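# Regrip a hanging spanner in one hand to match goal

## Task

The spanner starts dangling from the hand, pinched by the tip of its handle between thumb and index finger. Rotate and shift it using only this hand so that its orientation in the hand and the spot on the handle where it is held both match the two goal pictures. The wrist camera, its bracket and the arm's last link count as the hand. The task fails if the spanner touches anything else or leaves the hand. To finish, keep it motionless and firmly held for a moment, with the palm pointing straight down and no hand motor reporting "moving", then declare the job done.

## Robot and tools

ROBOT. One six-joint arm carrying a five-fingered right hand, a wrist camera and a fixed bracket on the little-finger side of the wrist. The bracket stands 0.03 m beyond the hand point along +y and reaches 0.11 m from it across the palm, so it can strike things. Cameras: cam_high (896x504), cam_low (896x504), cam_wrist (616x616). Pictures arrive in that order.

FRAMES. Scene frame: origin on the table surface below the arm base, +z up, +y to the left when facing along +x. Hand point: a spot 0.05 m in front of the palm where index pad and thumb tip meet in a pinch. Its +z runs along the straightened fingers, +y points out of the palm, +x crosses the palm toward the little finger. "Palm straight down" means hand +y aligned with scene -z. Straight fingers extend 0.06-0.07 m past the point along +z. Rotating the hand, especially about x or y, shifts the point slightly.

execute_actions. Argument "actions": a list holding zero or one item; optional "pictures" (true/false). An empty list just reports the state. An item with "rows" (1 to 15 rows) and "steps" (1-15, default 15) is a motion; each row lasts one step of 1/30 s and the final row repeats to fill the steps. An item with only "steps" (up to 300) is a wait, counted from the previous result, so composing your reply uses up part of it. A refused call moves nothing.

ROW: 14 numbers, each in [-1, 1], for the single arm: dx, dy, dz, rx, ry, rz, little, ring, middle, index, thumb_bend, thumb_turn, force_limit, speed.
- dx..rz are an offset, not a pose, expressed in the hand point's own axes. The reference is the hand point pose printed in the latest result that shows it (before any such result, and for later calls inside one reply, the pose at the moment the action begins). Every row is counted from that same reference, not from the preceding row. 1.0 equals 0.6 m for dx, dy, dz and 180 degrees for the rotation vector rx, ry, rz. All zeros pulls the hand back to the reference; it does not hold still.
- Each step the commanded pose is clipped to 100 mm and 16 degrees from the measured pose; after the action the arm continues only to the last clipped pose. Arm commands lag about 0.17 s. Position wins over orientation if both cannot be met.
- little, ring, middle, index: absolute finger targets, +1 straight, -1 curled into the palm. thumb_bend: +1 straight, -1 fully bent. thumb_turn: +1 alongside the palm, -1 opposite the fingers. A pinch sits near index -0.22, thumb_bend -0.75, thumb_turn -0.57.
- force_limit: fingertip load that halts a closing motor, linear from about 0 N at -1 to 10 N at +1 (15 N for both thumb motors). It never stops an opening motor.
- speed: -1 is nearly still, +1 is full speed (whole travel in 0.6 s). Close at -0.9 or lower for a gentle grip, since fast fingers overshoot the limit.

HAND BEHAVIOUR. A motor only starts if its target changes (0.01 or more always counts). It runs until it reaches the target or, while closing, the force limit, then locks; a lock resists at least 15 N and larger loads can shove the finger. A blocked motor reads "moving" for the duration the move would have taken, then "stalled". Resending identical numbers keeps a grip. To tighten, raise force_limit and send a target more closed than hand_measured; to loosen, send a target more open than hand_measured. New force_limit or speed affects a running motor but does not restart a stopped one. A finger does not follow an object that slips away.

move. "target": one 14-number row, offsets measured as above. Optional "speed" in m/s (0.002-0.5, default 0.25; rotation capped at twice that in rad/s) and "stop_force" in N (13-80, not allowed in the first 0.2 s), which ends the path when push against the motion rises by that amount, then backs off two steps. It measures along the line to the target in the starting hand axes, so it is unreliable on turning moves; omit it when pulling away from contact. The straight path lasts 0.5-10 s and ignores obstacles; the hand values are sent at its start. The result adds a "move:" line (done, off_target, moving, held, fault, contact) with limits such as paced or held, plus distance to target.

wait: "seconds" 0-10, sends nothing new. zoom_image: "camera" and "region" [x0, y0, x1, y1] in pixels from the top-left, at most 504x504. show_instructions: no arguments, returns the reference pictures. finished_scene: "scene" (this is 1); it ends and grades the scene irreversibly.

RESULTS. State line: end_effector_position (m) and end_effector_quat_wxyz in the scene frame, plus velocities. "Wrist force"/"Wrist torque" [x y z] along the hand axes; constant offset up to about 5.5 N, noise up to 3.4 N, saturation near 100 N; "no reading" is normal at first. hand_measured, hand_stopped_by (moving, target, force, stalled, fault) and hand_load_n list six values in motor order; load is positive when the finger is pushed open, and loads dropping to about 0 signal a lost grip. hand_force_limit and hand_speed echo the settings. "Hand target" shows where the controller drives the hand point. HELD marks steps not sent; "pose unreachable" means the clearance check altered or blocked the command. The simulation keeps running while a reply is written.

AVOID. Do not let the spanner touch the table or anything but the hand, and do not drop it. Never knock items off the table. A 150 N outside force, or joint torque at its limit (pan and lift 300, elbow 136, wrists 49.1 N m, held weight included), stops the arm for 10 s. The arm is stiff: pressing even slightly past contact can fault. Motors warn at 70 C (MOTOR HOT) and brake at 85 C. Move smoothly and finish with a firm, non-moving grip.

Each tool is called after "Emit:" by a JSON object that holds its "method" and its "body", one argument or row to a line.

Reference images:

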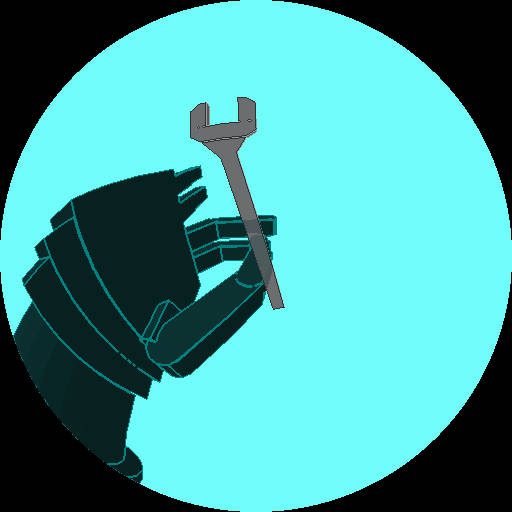

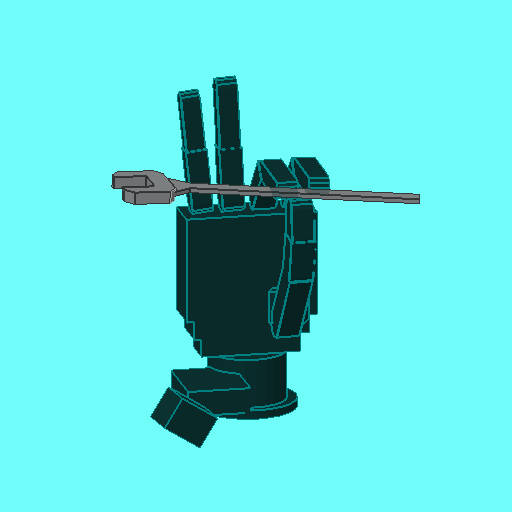

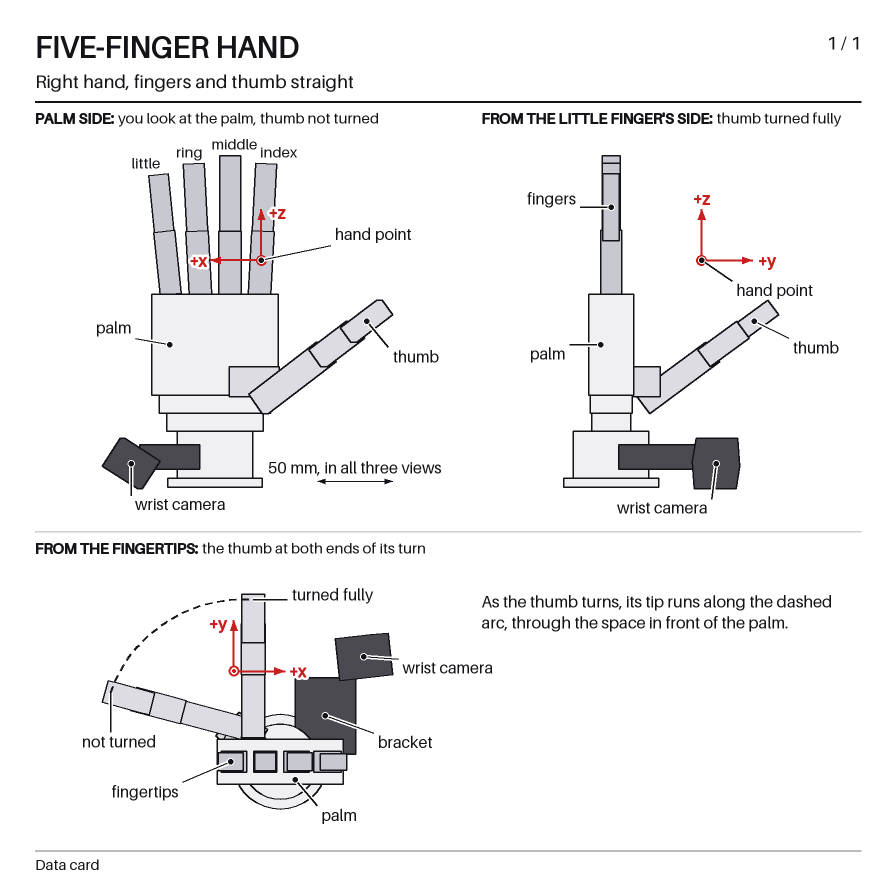

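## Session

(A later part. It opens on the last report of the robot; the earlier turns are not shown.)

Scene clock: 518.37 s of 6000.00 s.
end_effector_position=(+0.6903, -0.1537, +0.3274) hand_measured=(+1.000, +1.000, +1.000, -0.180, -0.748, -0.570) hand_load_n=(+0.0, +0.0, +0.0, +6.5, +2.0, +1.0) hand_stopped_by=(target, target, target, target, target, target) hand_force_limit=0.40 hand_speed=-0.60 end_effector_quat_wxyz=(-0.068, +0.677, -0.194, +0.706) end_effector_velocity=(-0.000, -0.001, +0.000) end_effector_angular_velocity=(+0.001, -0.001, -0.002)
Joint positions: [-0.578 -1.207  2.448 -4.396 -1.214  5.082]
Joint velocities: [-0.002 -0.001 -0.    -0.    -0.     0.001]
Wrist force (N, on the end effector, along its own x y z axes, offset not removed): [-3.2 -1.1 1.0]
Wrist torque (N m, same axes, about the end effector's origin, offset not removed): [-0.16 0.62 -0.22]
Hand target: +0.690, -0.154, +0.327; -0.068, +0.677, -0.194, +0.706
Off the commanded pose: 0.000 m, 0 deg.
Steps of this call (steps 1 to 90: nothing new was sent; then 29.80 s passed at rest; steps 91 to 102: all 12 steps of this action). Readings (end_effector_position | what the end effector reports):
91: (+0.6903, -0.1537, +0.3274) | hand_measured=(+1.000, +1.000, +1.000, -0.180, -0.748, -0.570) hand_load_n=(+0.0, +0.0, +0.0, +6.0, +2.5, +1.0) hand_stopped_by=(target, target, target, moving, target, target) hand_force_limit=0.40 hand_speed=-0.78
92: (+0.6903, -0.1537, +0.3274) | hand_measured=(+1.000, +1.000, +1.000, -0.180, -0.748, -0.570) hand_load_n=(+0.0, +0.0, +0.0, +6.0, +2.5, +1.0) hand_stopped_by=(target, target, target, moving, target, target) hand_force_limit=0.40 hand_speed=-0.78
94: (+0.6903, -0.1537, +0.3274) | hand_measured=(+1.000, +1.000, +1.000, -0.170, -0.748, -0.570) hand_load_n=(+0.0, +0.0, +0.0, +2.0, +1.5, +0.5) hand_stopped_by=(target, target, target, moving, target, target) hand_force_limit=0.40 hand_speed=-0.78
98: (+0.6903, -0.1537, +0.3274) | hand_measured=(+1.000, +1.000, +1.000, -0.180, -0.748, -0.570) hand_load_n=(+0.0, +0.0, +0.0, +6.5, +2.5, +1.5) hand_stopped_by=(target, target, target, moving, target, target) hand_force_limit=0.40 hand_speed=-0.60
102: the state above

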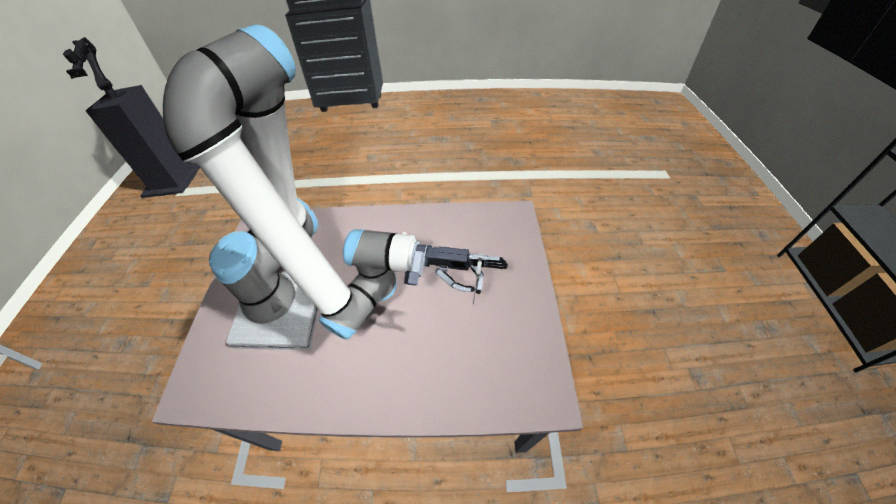

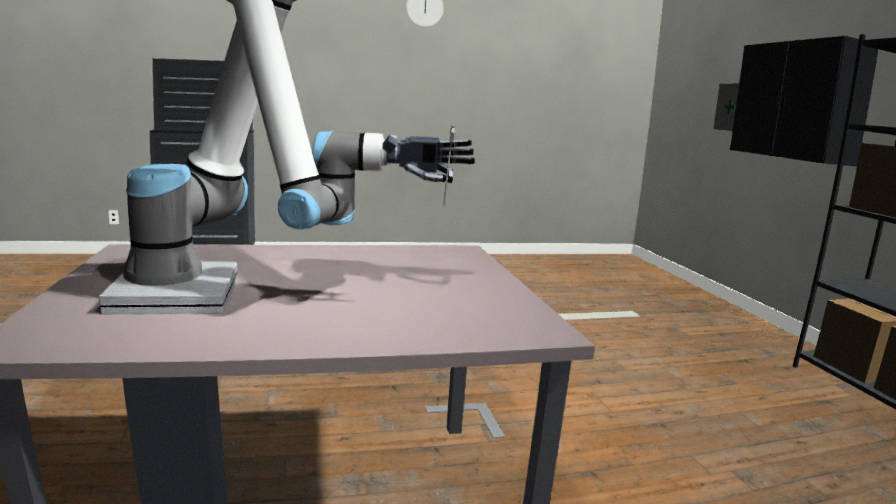

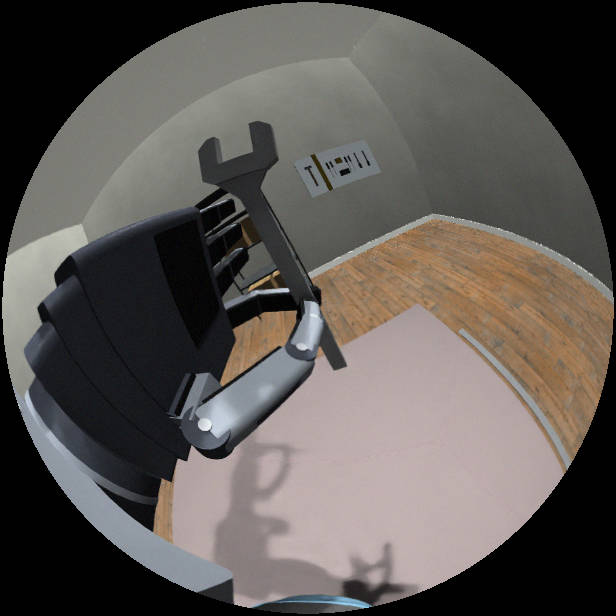

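Emit:
{"method": "move", "body": {
  "target": [0,0,0,0,0,0,0.6,1,1,-0.182,-0.75,-0.57,0.4,-0.8],
  "speed": 0.15
}}

Scene clock: 552.53 s of 6000.00 s.
end_effector_position=(+0.6903, -0.1537, +0.3274) hand_measured=(+0.600, +1.000, +1.000, -0.180, -0.748, -0.570) hand_load_n=(+0.0, +0.0, +0.0, +6.0, +2.0, +1.0) hand_stopped_by=(target, target, target, target, target, target) hand_force_limit=0.40 hand_speed=-0.80 end_effector_quat_wxyz=(-0.068, +0.677, -0.194, +0.706) end_effector_velocity=(+0.000, +0.001, -0.001) end_effector_angular_velocity=(+0.000, +0.001, +0.002)
Joint positions: [-0.578 -1.207  2.448 -4.396 -1.214  5.082]
Joint velocities: [ 0.002  0.001 -0.     0.    -0.    -0.   ]
Wrist force (N, on the end effector, along its own x y z axes, offset not removed): [2.0 -4.2 2.7]
Wrist torque (N m, same axes, about the end effector's origin, offset not removed): [-0.64 -0.11 0.00]
Hand target: +0.690, -0.154, +0.327; -0.068, +0.677, -0.194, +0.706
Off the commanded pose: 0.000 m, 0 deg.
After step 90, 29.70 s passed at rest.
move: done

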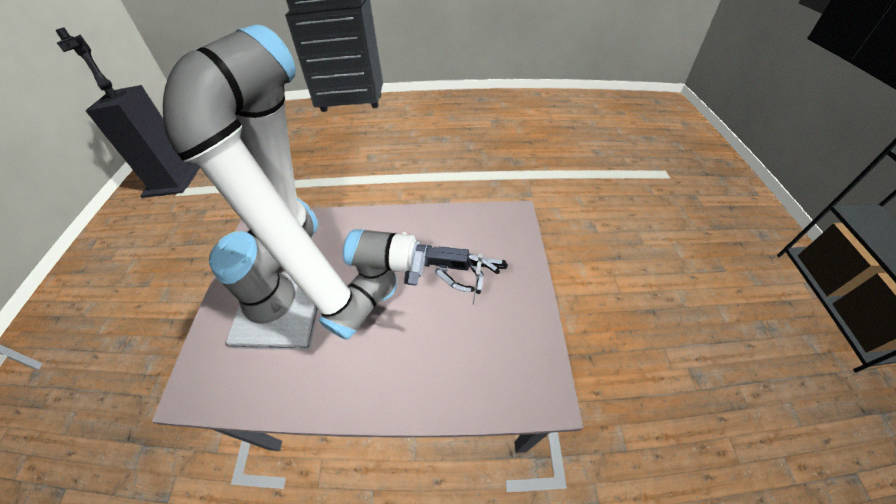

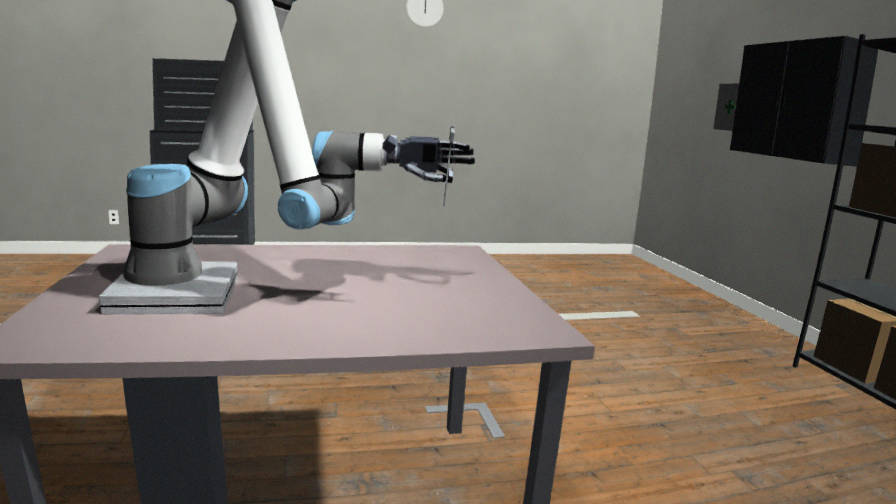

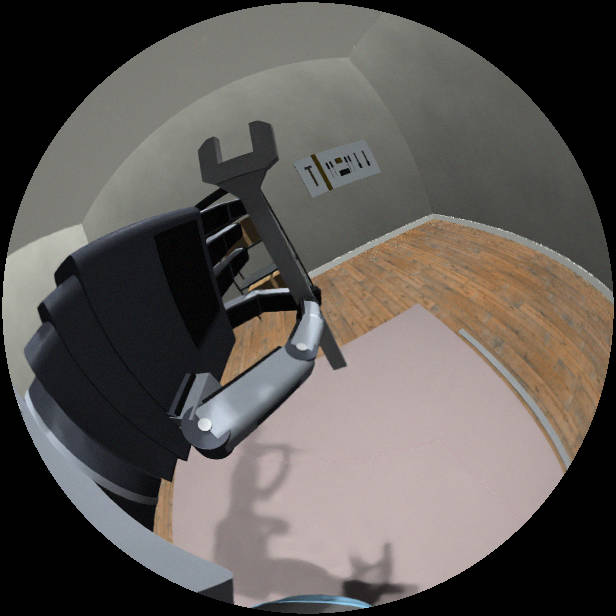

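Emit:
{"method": "move", "body": {
  "target": [0.120,-0.193,0,0,0,-0.944,0.1,1,1,-0.182,-0.75,-0.57,0.4,-0.6],
  "speed": 0.4
}}

Scene clock: 593.53 s of 6000.00 s.
end_effector_position=(+0.7045, -0.0735, +0.4367) hand_measured=(+0.100, +1.000, +1.000, -0.180, -0.748, -0.570) hand_load_n=(+0.0, +0.0, +0.0, +6.5, +2.0, +0.5) hand_stopped_by=(target, target, target, target, target, target) hand_force_limit=0.40 hand_speed=-0.60 end_effector_quat_wxyz=(+0.698, +0.253, +0.658, +0.130) end_effector_velocity=(-0.000, -0.001, +0.000) end_effector_angular_velocity=(-0.005, +0.002, -0.001)
Joint positions: [-0.575 -1.209  2.447 -4.394 -1.218  2.117]
Joint velocities: [-0.002 -0.002  0.     0.003  0.001 -0.006]
Wrist force (N, on the end effector, along its own x y z axes, offset not removed): [0.8 -5.9 -0.7]
Wrist torque (N m, same axes, about the end effector's origin, offset not removed): [-0.43 0.54 -0.07]
Hand target: +0.704, -0.073, +0.437; +0.698, +0.253, +0.658, +0.129
Off the commanded pose: 0.000 m, 0 deg.
After step 90, 33.73 s passed at rest.
move: done

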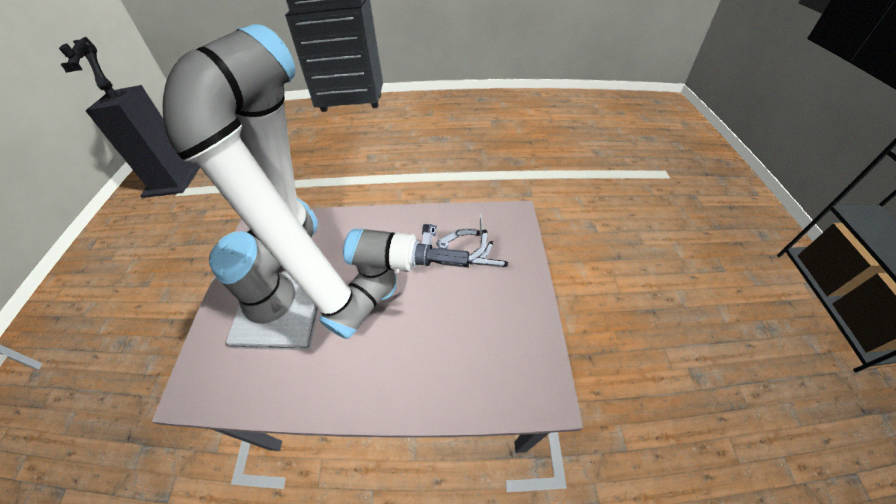

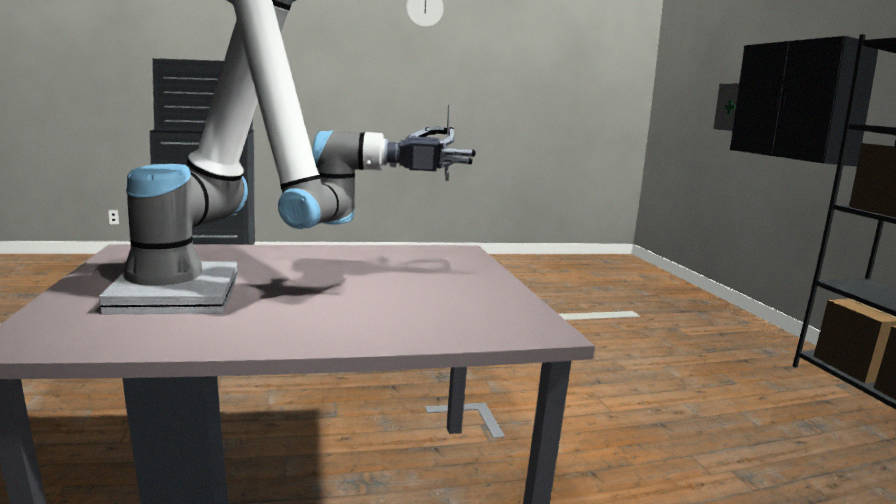

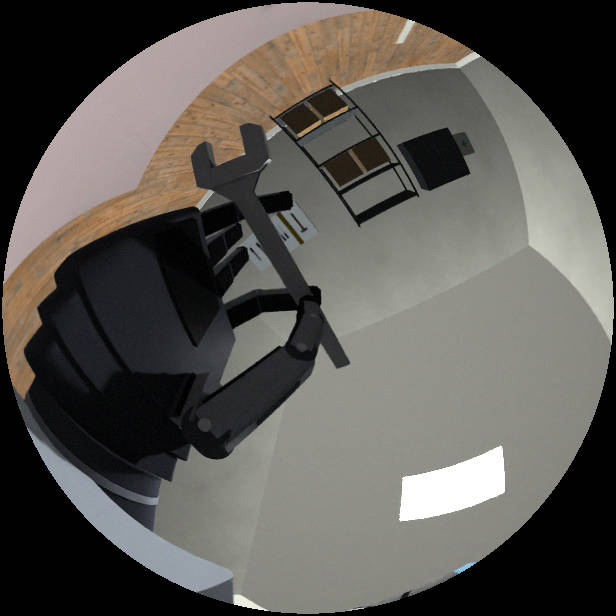

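Emit:
{"method": "move", "body": {
  "target": [0.0478,0.0123,0,0,0,-0.139,1,1,1,-0.172,-0.75,-0.57,0.4,-0.6],
  "speed": 0.12
}}

Scene clock: 609.40 s of 6000.00 s.
end_effector_position=(+0.7085, -0.0526, +0.4162) hand_measured=(+1.000, +1.000, +1.000, -0.172, -0.750, -0.570) hand_load_n=(+0.0, +0.0, +0.0, +3.0, +0.5, -0.5) hand_stopped_by=(target, target, target, target, target, target) hand_force_limit=0.40 hand_speed=-0.60 end_effector_quat_wxyz=(+0.709, +0.105, +0.697, -0.024) end_effector_velocity=(+0.000, +0.001, -0.000) end_effector_angular_velocity=(-0.006, +0.001, +0.000)
Joint positions: [-0.575 -1.208  2.447 -4.395 -1.218  1.681]
Joint velocities: [ 0.001 -0.    -0.     0.001 -0.    -0.006]
Wrist force (N, on the end effector, along its own x y z axes, offset not removed): [1.4 -5.4 2.2]
Wrist torque (N m, same axes, about the end effector's origin, offset not removed): [-0.64 0.23 -0.28]
Hand target: +0.708, -0.053, +0.416; +0.709, +0.105, +0.697, -0.025
Off the commanded pose: 0.000 m, 0 deg.
After step 90, 10.70 s passed at rest.
move: done

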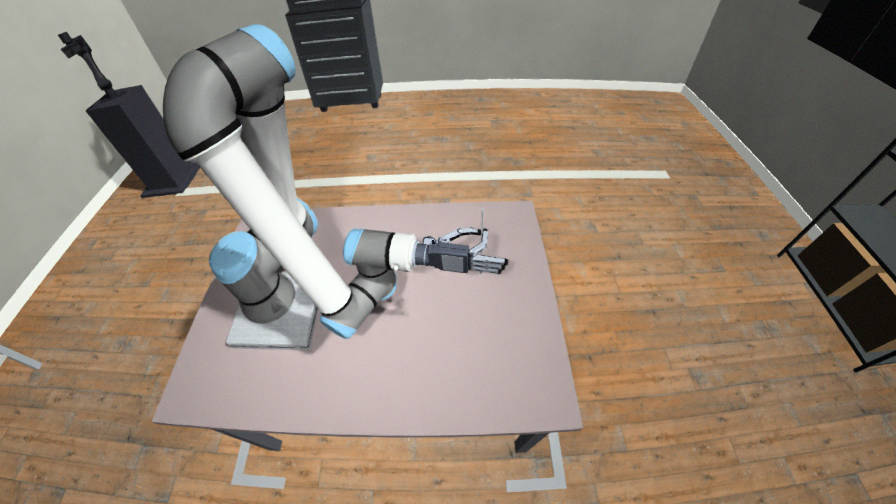

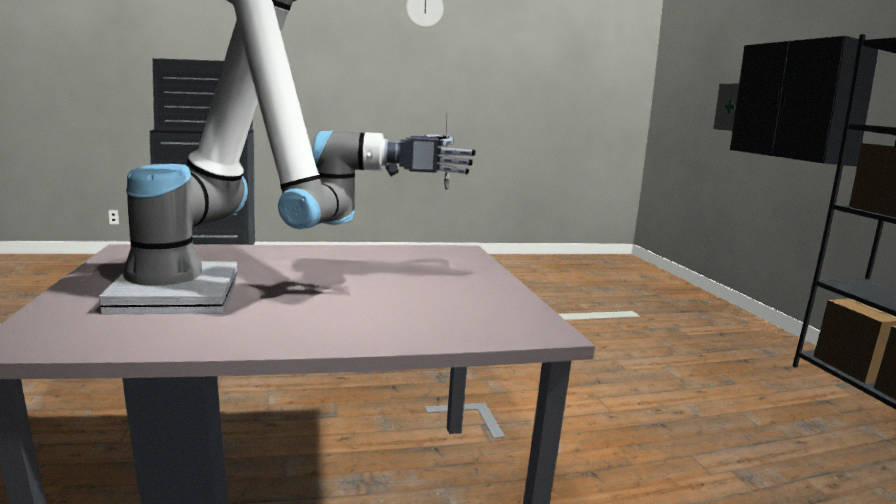

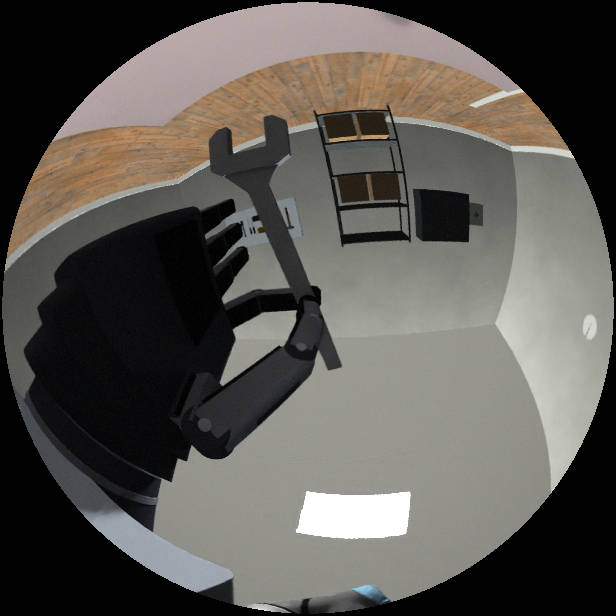

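Emit:
{"method": "move", "body": {
  "target": [0.0072,0.0033,0,0,0,-0.022,1,1,1,-0.172,-0.75,-0.57,0.4,-0.6],
  "speed": 0.06
}}

Emit:
{"method": "zoom_image", "body": {
  "camera": "cam_wrist",
  "region": [180, 100, 420, 380]
}}

Scene clock: 621.40 s of 6000.00 s.
end_effector_position=(+0.7090, -0.0502, +0.4122) hand_measured=(+1.000, +1.000, +1.000, -0.172, -0.750, -0.570) hand_load_n=(+0.0, +0.0, +0.0, +3.0, +0.5, -0.5) hand_stopped_by=(target, target, target, target, target, target) hand_force_limit=0.40 hand_speed=-0.60 end_effector_quat_wxyz=(+0.708, +0.081, +0.700, -0.049) end_effector_velocity=(+0.000, +0.002, -0.000) end_effector_angular_velocity=(-0.008, +0.001, +0.002)
Joint positions: [-0.574 -1.208  2.447 -4.395 -1.218  1.612]
Joint velocities: [ 0.002  0.    -0.    -0.    -0.    -0.008]
Wrist force (N, on the end effector, along its own x y z axes, offset not removed): [2.5 -4.7 1.6]
Wrist torque (N m, same axes, about the end effector's origin, offset not removed): [-0.39 0.31 -0.02]
Hand target: +0.709, -0.050, +0.412; +0.708, +0.081, +0.700, -0.049
Off the commanded pose: 0.000 m, 0 deg.
After step 90, 8.17 s passed at rest.
move: done

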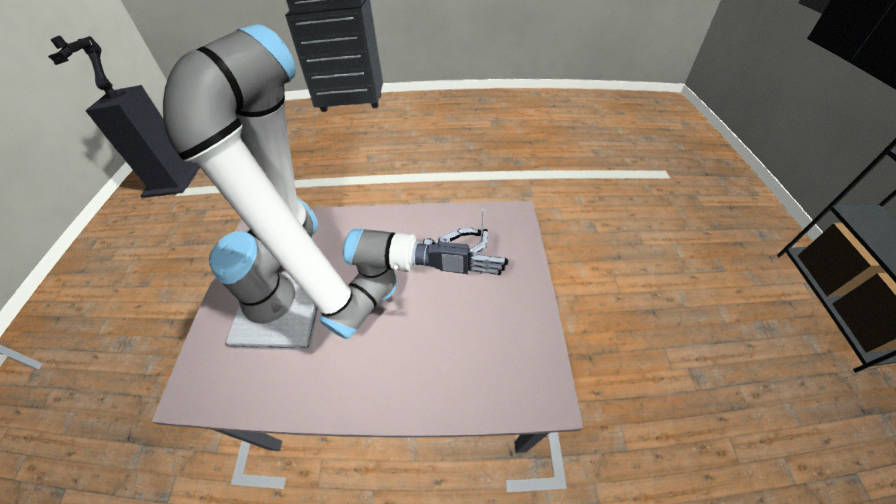

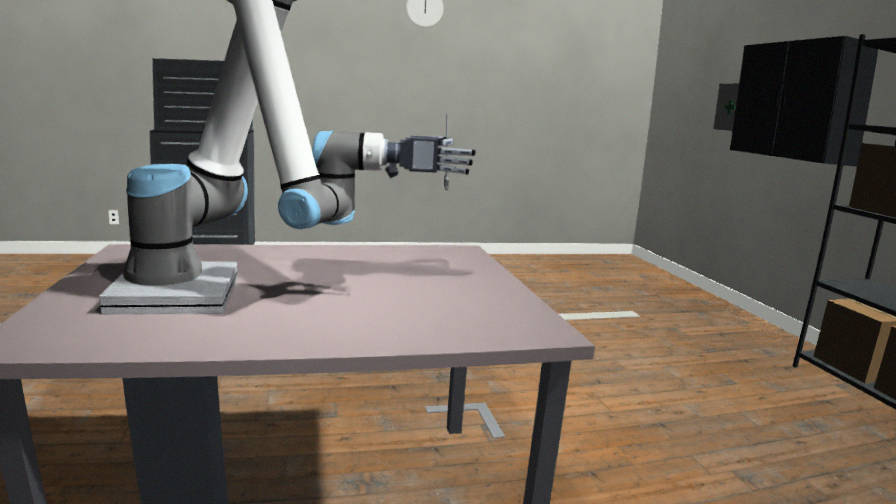

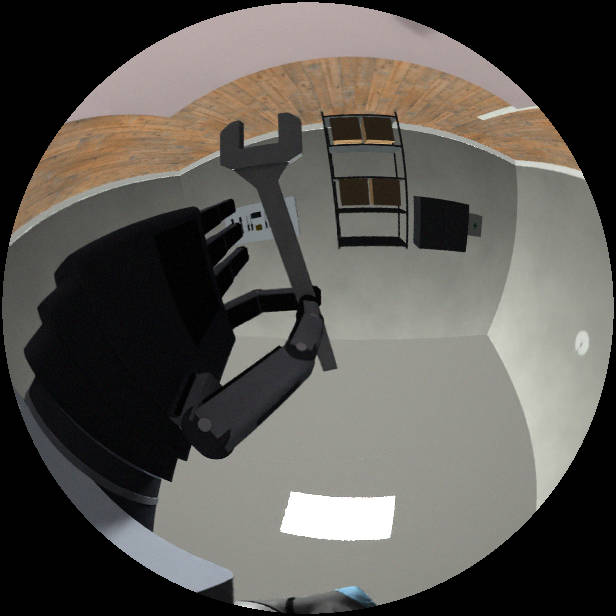

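Region (180, 100, 420, 380) of cam_wrist's 616x616 image, scaled by 1.800, with more detail than that image has; it fills the left 432 columns of this view, and the rest is white.

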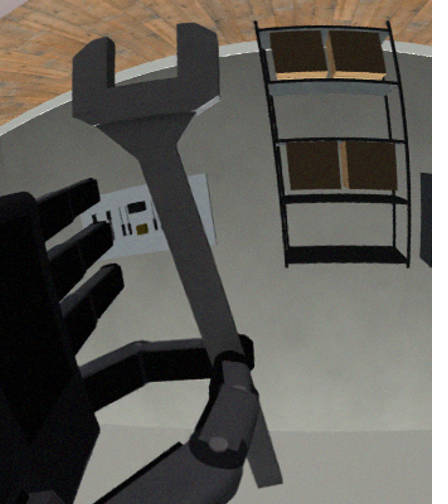

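Emit:
{"method": "execute_actions", "body": {
  "actions": [
    {"rows": [[0,0,0,0,0,0,1,1,1,-0.21,-0.75,-0.57,1,-0.9]], "steps": 12}
  ],
  "pictures": false
}}

Emit:
{"method": "execute_actions", "body": {
  "actions": [
    {"rows": [[0,0,0,0,0,0,1,1,0.0,-0.21,-0.75,-0.57,-0.6,0.5]], "steps": 15}
  ]
}}

Scene clock: 679.73 s of 6000.00 s.
end_effector_position=(+0.7090, -0.0502, +0.4122) hand_measured=(+1.000, +1.000, +1.000, -0.188, -0.750, -0.570) hand_load_n=(+0.0, +0.0, +0.0, +10.0, +1.5, -1.0) hand_stopped_by=(target, target, target, force, target, target) hand_force_limit=1.00 hand_speed=-0.90 end_effector_quat_wxyz=(+0.708, +0.081, +0.700, -0.049) end_effector_velocity=(+0.000, +0.001, -0.000) end_effector_angular_velocity=(-0.000, +0.000, +0.001)
Joint positions: [-0.574 -1.208  2.447 -4.395 -1.218  1.612]
Joint velocities: [ 0.001  0.    -0.    -0.    -0.    -0.001]
Wrist force (N, on the end effector, along its own x y z axes, offset not removed): [0.7 -0.9 0.1]
Wrist torque (N m, same axes, about the end effector's origin, offset not removed): [0.07 0.50 -0.01]
Hand target: +0.709, -0.050, +0.412; +0.708, +0.081, +0.700, -0.049
Off the commanded pose: 0.000 m, 0 deg.
Steps of this call (steps 1 to 90: nothing new was sent; then 54.93 s passed at rest; steps 91 to 102: all 12 steps of this action). Readings (end_effector_position | what the end effector reports):
91: (+0.7090, -0.0502, +0.4121) | hand_measured=(+1.000, +1.000, +1.000, -0.172, -0.750, -0.570) hand_load_n=(+0.0, +0.0, +0.0, +3.0, +0.5, -0.5) hand_stopped_by=(target, target, target, moving, target, target) hand_force_limit=1.00 hand_speed=-0.90
92: (+0.7090, -0.0502, +0.4121) | hand_measured=(+1.000, +1.000, +1.000, -0.172, -0.750, -0.570) hand_load_n=(+0.0, +0.0, +0.0, +3.0, +0.5, -0.5) hand_stopped_by=(target, target, target, moving, target, target) hand_force_limit=1.00 hand_speed=-0.90
94: (+0.7090, -0.0502, +0.4121) | hand_measured=(+1.000, +1.000, +1.000, -0.176, -0.750, -0.570) hand_load_n=(+0.0, +0.0, +0.0, +4.5, +1.0, -0.5) hand_stopped_by=(target, target, target, moving, target, target) hand_force_limit=1.00 hand_speed=-0.90
98: (+0.7090, -0.0502, +0.4121) | hand_measured=(+1.000, +1.000, +1.000, -0.188, -0.750, -0.570) hand_load_n=(+0.0, +0.0, +0.0, +10.0, +1.5, -0.5) hand_stopped_by=(target, target, target, force, target, target) hand_force_limit=1.00 hand_speed=-0.90
102: the state above

Scene clock: 680.23 s of 6000.00 s.
end_effector_position=(+0.7090, -0.0502, +0.4122) hand_measured=(+1.000, +1.000, +0.008, -0.188, -0.750, -0.570) hand_load_n=(+0.0, +0.0, -0.5, +10.0, +1.5, -0.5) hand_stopped_by=(target, target, moving, force, target, target) hand_force_limit=-0.60 hand_speed=0.50 end_effector_quat_wxyz=(+0.708, +0.081, +0.700, -0.049) end_effector_velocity=(+0.000, -0.000, +0.000) end_effector_angular_velocity=(+0.001, -0.000, +0.000)
Joint positions: [-0.574 -1.208  2.447 -4.395 -1.218  1.612]
Joint velocities: [-0.     0.    -0.     0.     0.     0.001]
Wrist force (N, on the end effector, along its own x y z axes, offset not removed): [-0.1 4.8 1.1]
Wrist torque (N m, same axes, about the end effector's origin, offset not removed): [0.82 0.70 0.01]
Hand target: +0.709, -0.050, +0.412; +0.708, +0.081, +0.700, -0.049
Off the commanded pose: 0.000 m, 0 deg.
Steps of this call (steps 1 to 15: all 15 steps of this action). Readings (end_effector_position | what the end effector reports):
1: (+0.7090, -0.0502, +0.4122) | hand_measured=(+1.000, +1.000, +1.000, -0.188, -0.750, -0.570) hand_load_n=(+0.0, +0.0, +0.0, +10.0, +1.5, -1.0) hand_stopped_by=(target, target, moving, force, target, target) hand_force_limit=-0.60 hand_speed=0.50
2: (+0.7090, -0.0502, +0.4122) | hand_measured=(+1.000, +1.000, +1.000, -0.188, -0.750, -0.570) hand_load_n=(+0.0, +0.0, +0.0, +10.0, +1.5, -0.5) hand_stopped_by=(target, target, moving, force, target, target) hand_force_limit=-0.60 hand_speed=0.50
4: (+0.7090, -0.0502, +0.4122) | hand_measured=(+1.000, +1.000, +0.924, -0.188, -0.750, -0.570) hand_load_n=(+0.0, +0.0, -0.5, +10.0, +1.5, -1.0) hand_stopped_by=(target, target, moving, force, target, target) hand_force_limit=-0.60 hand_speed=0.50
8: (+0.7090, -0.0502, +0.4122) | hand_measured=(+1.000, +1.000, +0.592, -0.188, -0.750, -0.570) hand_load_n=(+0.0, +0.0, -0.5, +10.0, +1.5, -0.5) hand_stopped_by=(target, target, moving, force, target, target) hand_force_limit=-0.60 hand_speed=0.50
15: the state above

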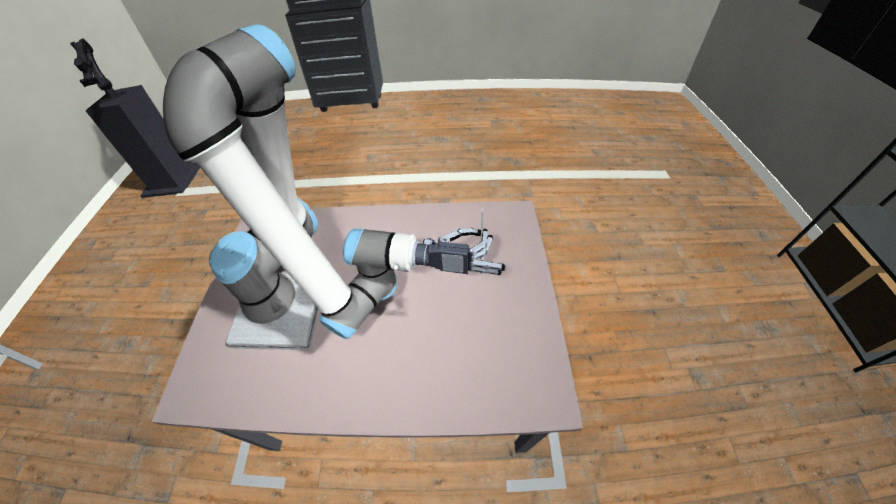

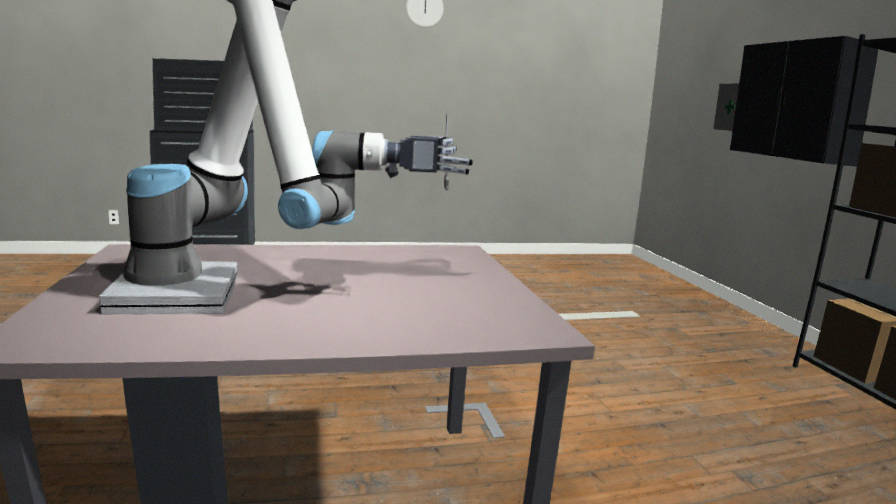

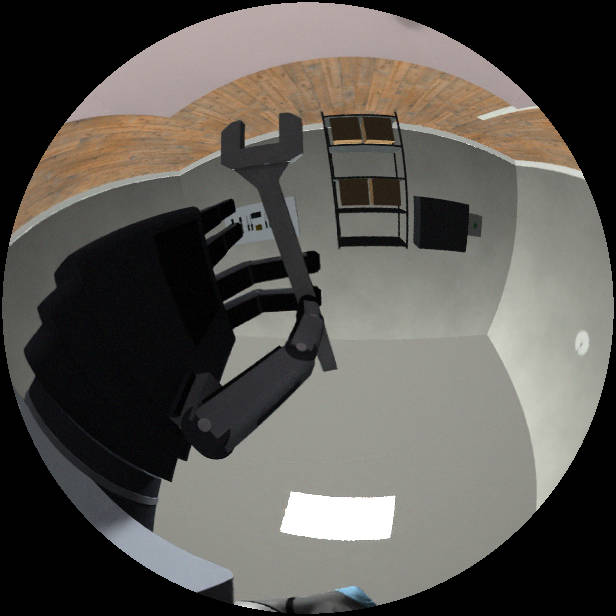

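Now close the middle finger gently onto the handle with a low force limit first.

Emit:
{"method": "move", "body": {
  "target": [0,0,0,0,0,0,1,1,-0.3,-0.21,-0.75,-0.57,-0.6,-0.88],
  "speed": 0.1
}}

Scene clock: 686.10 s of 6000.00 s.
end_effector_position=(+0.7090, -0.0502, +0.4122) hand_measured=(+1.000, +1.000, -0.178, -0.188, -0.748, -0.570) hand_load_n=(+0.0, +0.0, +3.0, +10.0, +2.0, +0.0) hand_stopped_by=(target, target, force, force, target, target) hand_force_limit=-0.60 hand_speed=-0.88 end_effector_quat_wxyz=(+0.708, +0.081, +0.700, -0.049) end_effector_velocity=(+0.000, +0.000, -0.000) end_effector_angular_velocity=(+0.001, +0.000, +0.001)
Joint positions: [-0.574 -1.208  2.447 -4.395 -1.218  1.612]
Joint velocities: [ 0.     0.    -0.    -0.     0.     0.001]
Wrist force (N, on the end effector, along its own x y z axes, offset not removed): [2.3 -1.1 -2.2]
Wrist torque (N m, same axes, about the end effector's origin, offset not removed): [0.12 0.30 -0.07]
Hand target: +0.709, -0.050, +0.412; +0.708, +0.081, +0.700, -0.049
Off the commanded pose: 0.000 m, 0 deg.
After step 90, 1.70 s passed at rest.
move: done

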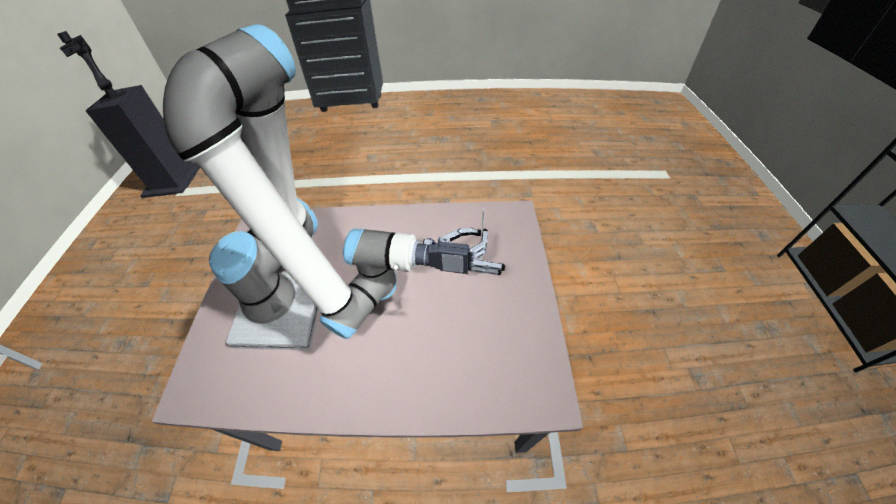

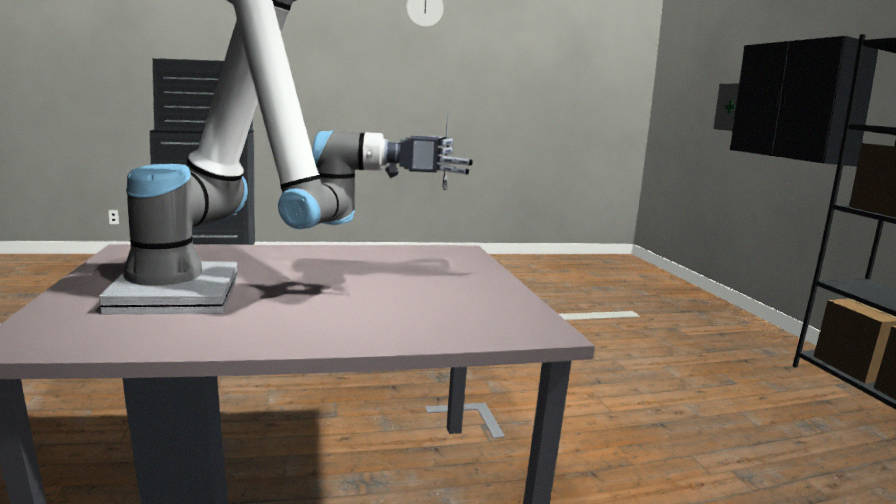

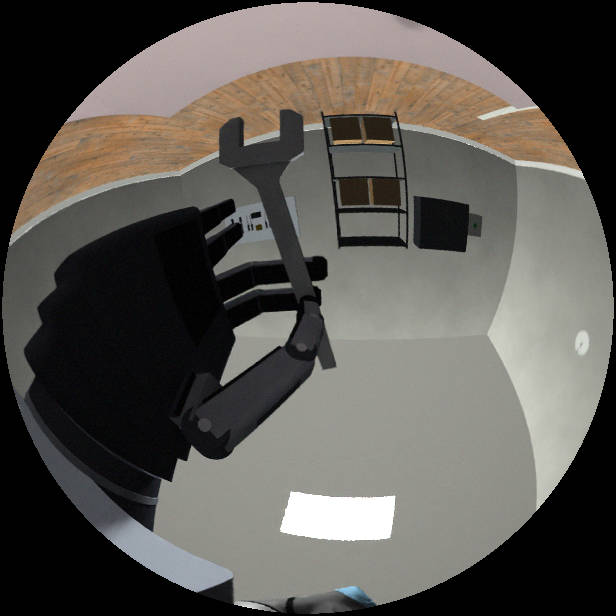

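Emit:
{"method": "execute_actions", "body": {
  "actions": [
    {"rows": [[0,0,0,0,0,0,1,1,-0.32,-0.21,-0.75,-0.57,0.1,-0.92]], "steps": 15}
  ]
}}

Scene clock: 692.33 s of 6000.00 s.
end_effector_position=(+0.7090, -0.0502, +0.4122) hand_measured=(+1.000, +1.000, -0.190, -0.188, -0.748, -0.570) hand_load_n=(+0.0, +0.0, +5.5, +10.5, +2.5, +0.5) hand_stopped_by=(target, target, force, force, target, target) hand_force_limit=0.10 hand_speed=-0.92 end_effector_quat_wxyz=(+0.708, +0.081, +0.700, -0.049) end_effector_velocity=(+0.000, +0.000, +0.000) end_effector_angular_velocity=(+0.001, -0.000, +0.000)
Joint positions: [-0.574 -1.208  2.447 -4.395 -1.218  1.612]
Joint velocities: [ 0.001  0.     0.    -0.    -0.     0.001]
Wrist force (N, on the end effector, along its own x y z axes, offset not removed): [0.5 -3.2 2.1]
Wrist torque (N m, same axes, about the end effector's origin, offset not removed): [-0.37 0.55 -0.24]
Hand target: +0.709, -0.050, +0.412; +0.708, +0.081, +0.700, -0.049
Off the commanded pose: 0.000 m, 0 deg.
Steps of this call (steps 1 to 90: nothing new was sent; then 2.73 s passed at rest; steps 91 to 105: all 15 steps of this action). Readings (end_effector_position | what the end effector reports):
91: (+0.7090, -0.0502, +0.4122) | hand_measured=(+1.000, +1.000, -0.178, -0.188, -0.748, -0.570) hand_load_n=(+0.0, +0.0, +3.0, +10.0, +2.0, +0.0) hand_stopped_by=(target, target, moving, force, target, target) hand_force_limit=0.10 hand_speed=-0.92
92: (+0.7090, -0.0502, +0.4122) | hand_measured=(+1.000, +1.000, -0.178, -0.188, -0.748, -0.570) hand_load_n=(+0.0, +0.0, +3.0, +10.0, +2.0, +0.0) hand_stopped_by=(target, target, moving, force, target, target) hand_force_limit=0.10 hand_speed=-0.92
94: (+0.7090, -0.0502, +0.4122) | hand_measured=(+1.000, +1.000, -0.182, -0.188, -0.748, -0.570) hand_load_n=(+0.0, +0.0, +4.0, +10.0, +2.0, +0.0) hand_stopped_by=(target, target, moving, force, target, target) hand_force_limit=0.10 hand_speed=-0.92
98: (+0.7090, -0.0502, +0.4122) | hand_measured=(+1.000, +1.000, -0.190, -0.188, -0.748, -0.570) hand_load_n=(+0.0, +0.0, +5.5, +10.5, +2.5, +0.5) hand_stopped_by=(target, target, force, force, target, target) hand_force_limit=0.10 hand_speed=-0.92
105: the state above

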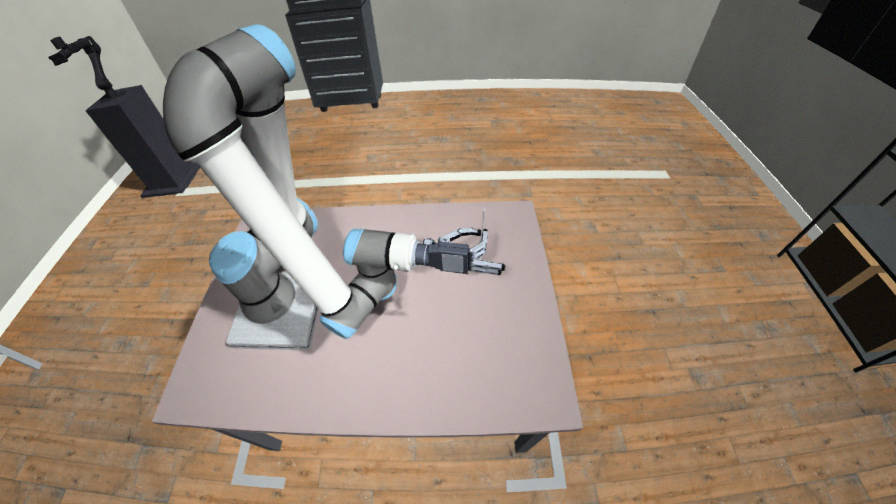

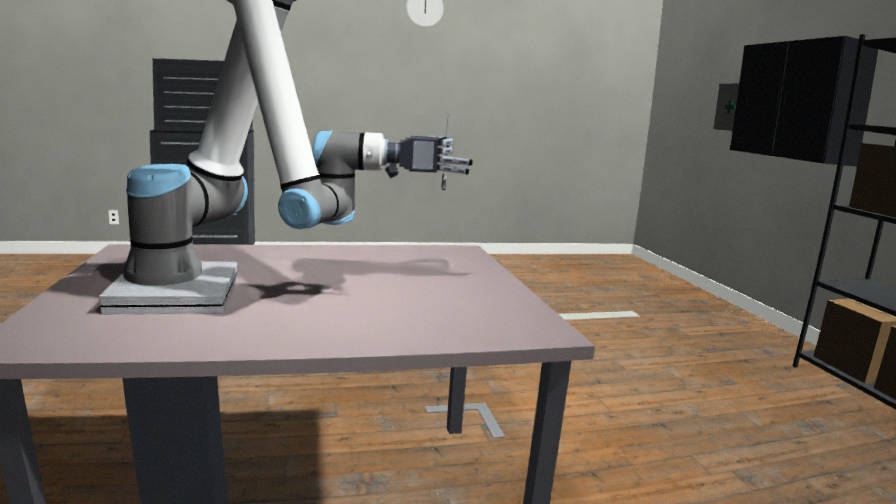

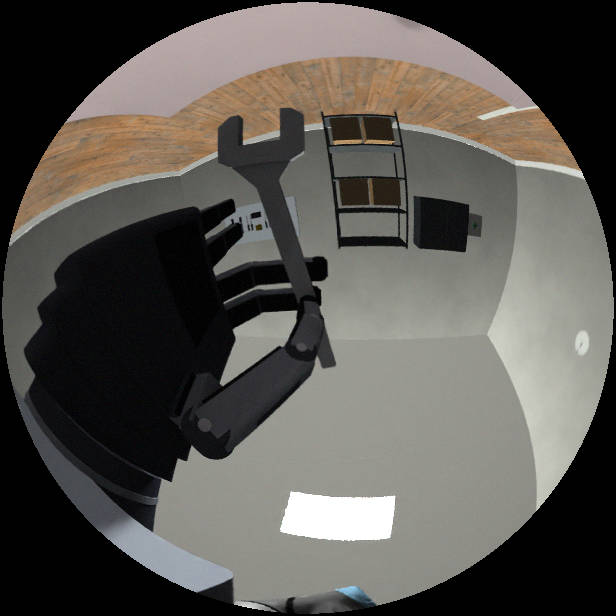

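Emit:
{"method": "execute_actions", "body": {
  "actions": [
    {"rows": [[0,0,0,0,0,0,1,1,-0.34,-0.21,-0.75,-0.57,0.55,-0.92]], "steps": 12}
  ],
  "pictures": false
}}

Scene clock: 702.63 s of 6000.00 s.
end_effector_position=(+0.7090, -0.0502, +0.4122) hand_measured=(+1.000, +1.000, -0.204, -0.188, -0.748, -0.570) hand_load_n=(+0.0, +0.0, +8.5, +11.0, +3.5, +1.0) hand_stopped_by=(target, target, force, force, target, target) hand_force_limit=0.55 hand_speed=-0.92 end_effector_quat_wxyz=(+0.708, +0.081, +0.700, -0.049) end_effector_velocity=(-0.000, -0.001, +0.001) end_effector_angular_velocity=(+0.001, -0.001, -0.001)
Joint positions: [-0.574 -1.208  2.447 -4.395 -1.218  1.612]
Joint velocities: [-0.001 -0.001 -0.     0.     0.     0.001]
Wrist force (N, on the end effector, along its own x y z axes, offset not removed): [-0.1 -5.8 0.2]
Wrist torque (N m, same axes, about the end effector's origin, offset not removed): [-0.63 0.64 -0.40]
Hand target: +0.709, -0.050, +0.412; +0.708, +0.081, +0.700, -0.049
Off the commanded pose: 0.000 m, 0 deg.
Steps of this call (steps 1 to 90: nothing new was sent; then 6.90 s passed at rest; steps 91 to 102: all 12 steps of this action). Readings (end_effector_position | what the end effector reports):
91: (+0.7090, -0.0502, +0.4122) | hand_measured=(+1.000, +1.000, -0.190, -0.188, -0.748, -0.570) hand_load_n=(+0.0, +0.0, +5.5, +10.5, +2.5, +0.5) hand_stopped_by=(target, target, moving, force, target, target) hand_force_limit=0.55 hand_speed=-0.92
92: (+0.7090, -0.0502, +0.4122) | hand_measured=(+1.000, +1.000, -0.190, -0.188, -0.748, -0.570) hand_load_n=(+0.0, +0.0, +5.5, +10.5, +2.5, +0.5) hand_stopped_by=(target, target, moving, force, target, target) hand_force_limit=0.55 hand_speed=-0.92
94: (+0.7090, -0.0502, +0.4122) | hand_measured=(+1.000, +1.000, -0.192, -0.188, -0.748, -0.570) hand_load_n=(+0.0, +0.0, +6.5, +10.5, +2.5, +0.5) hand_stopped_by=(target, target, moving, force, target, target) hand_force_limit=0.55 hand_speed=-0.92
98: (+0.7090, -0.0502, +0.4122) | hand_measured=(+1.000, +1.000, -0.204, -0.188, -0.748, -0.570) hand_load_n=(+0.0, +0.0, +7.5, +11.5, +3.5, +1.0) hand_stopped_by=(target, target, force, force, target, target) hand_force_limit=0.55 hand_speed=-0.92
102: the state above


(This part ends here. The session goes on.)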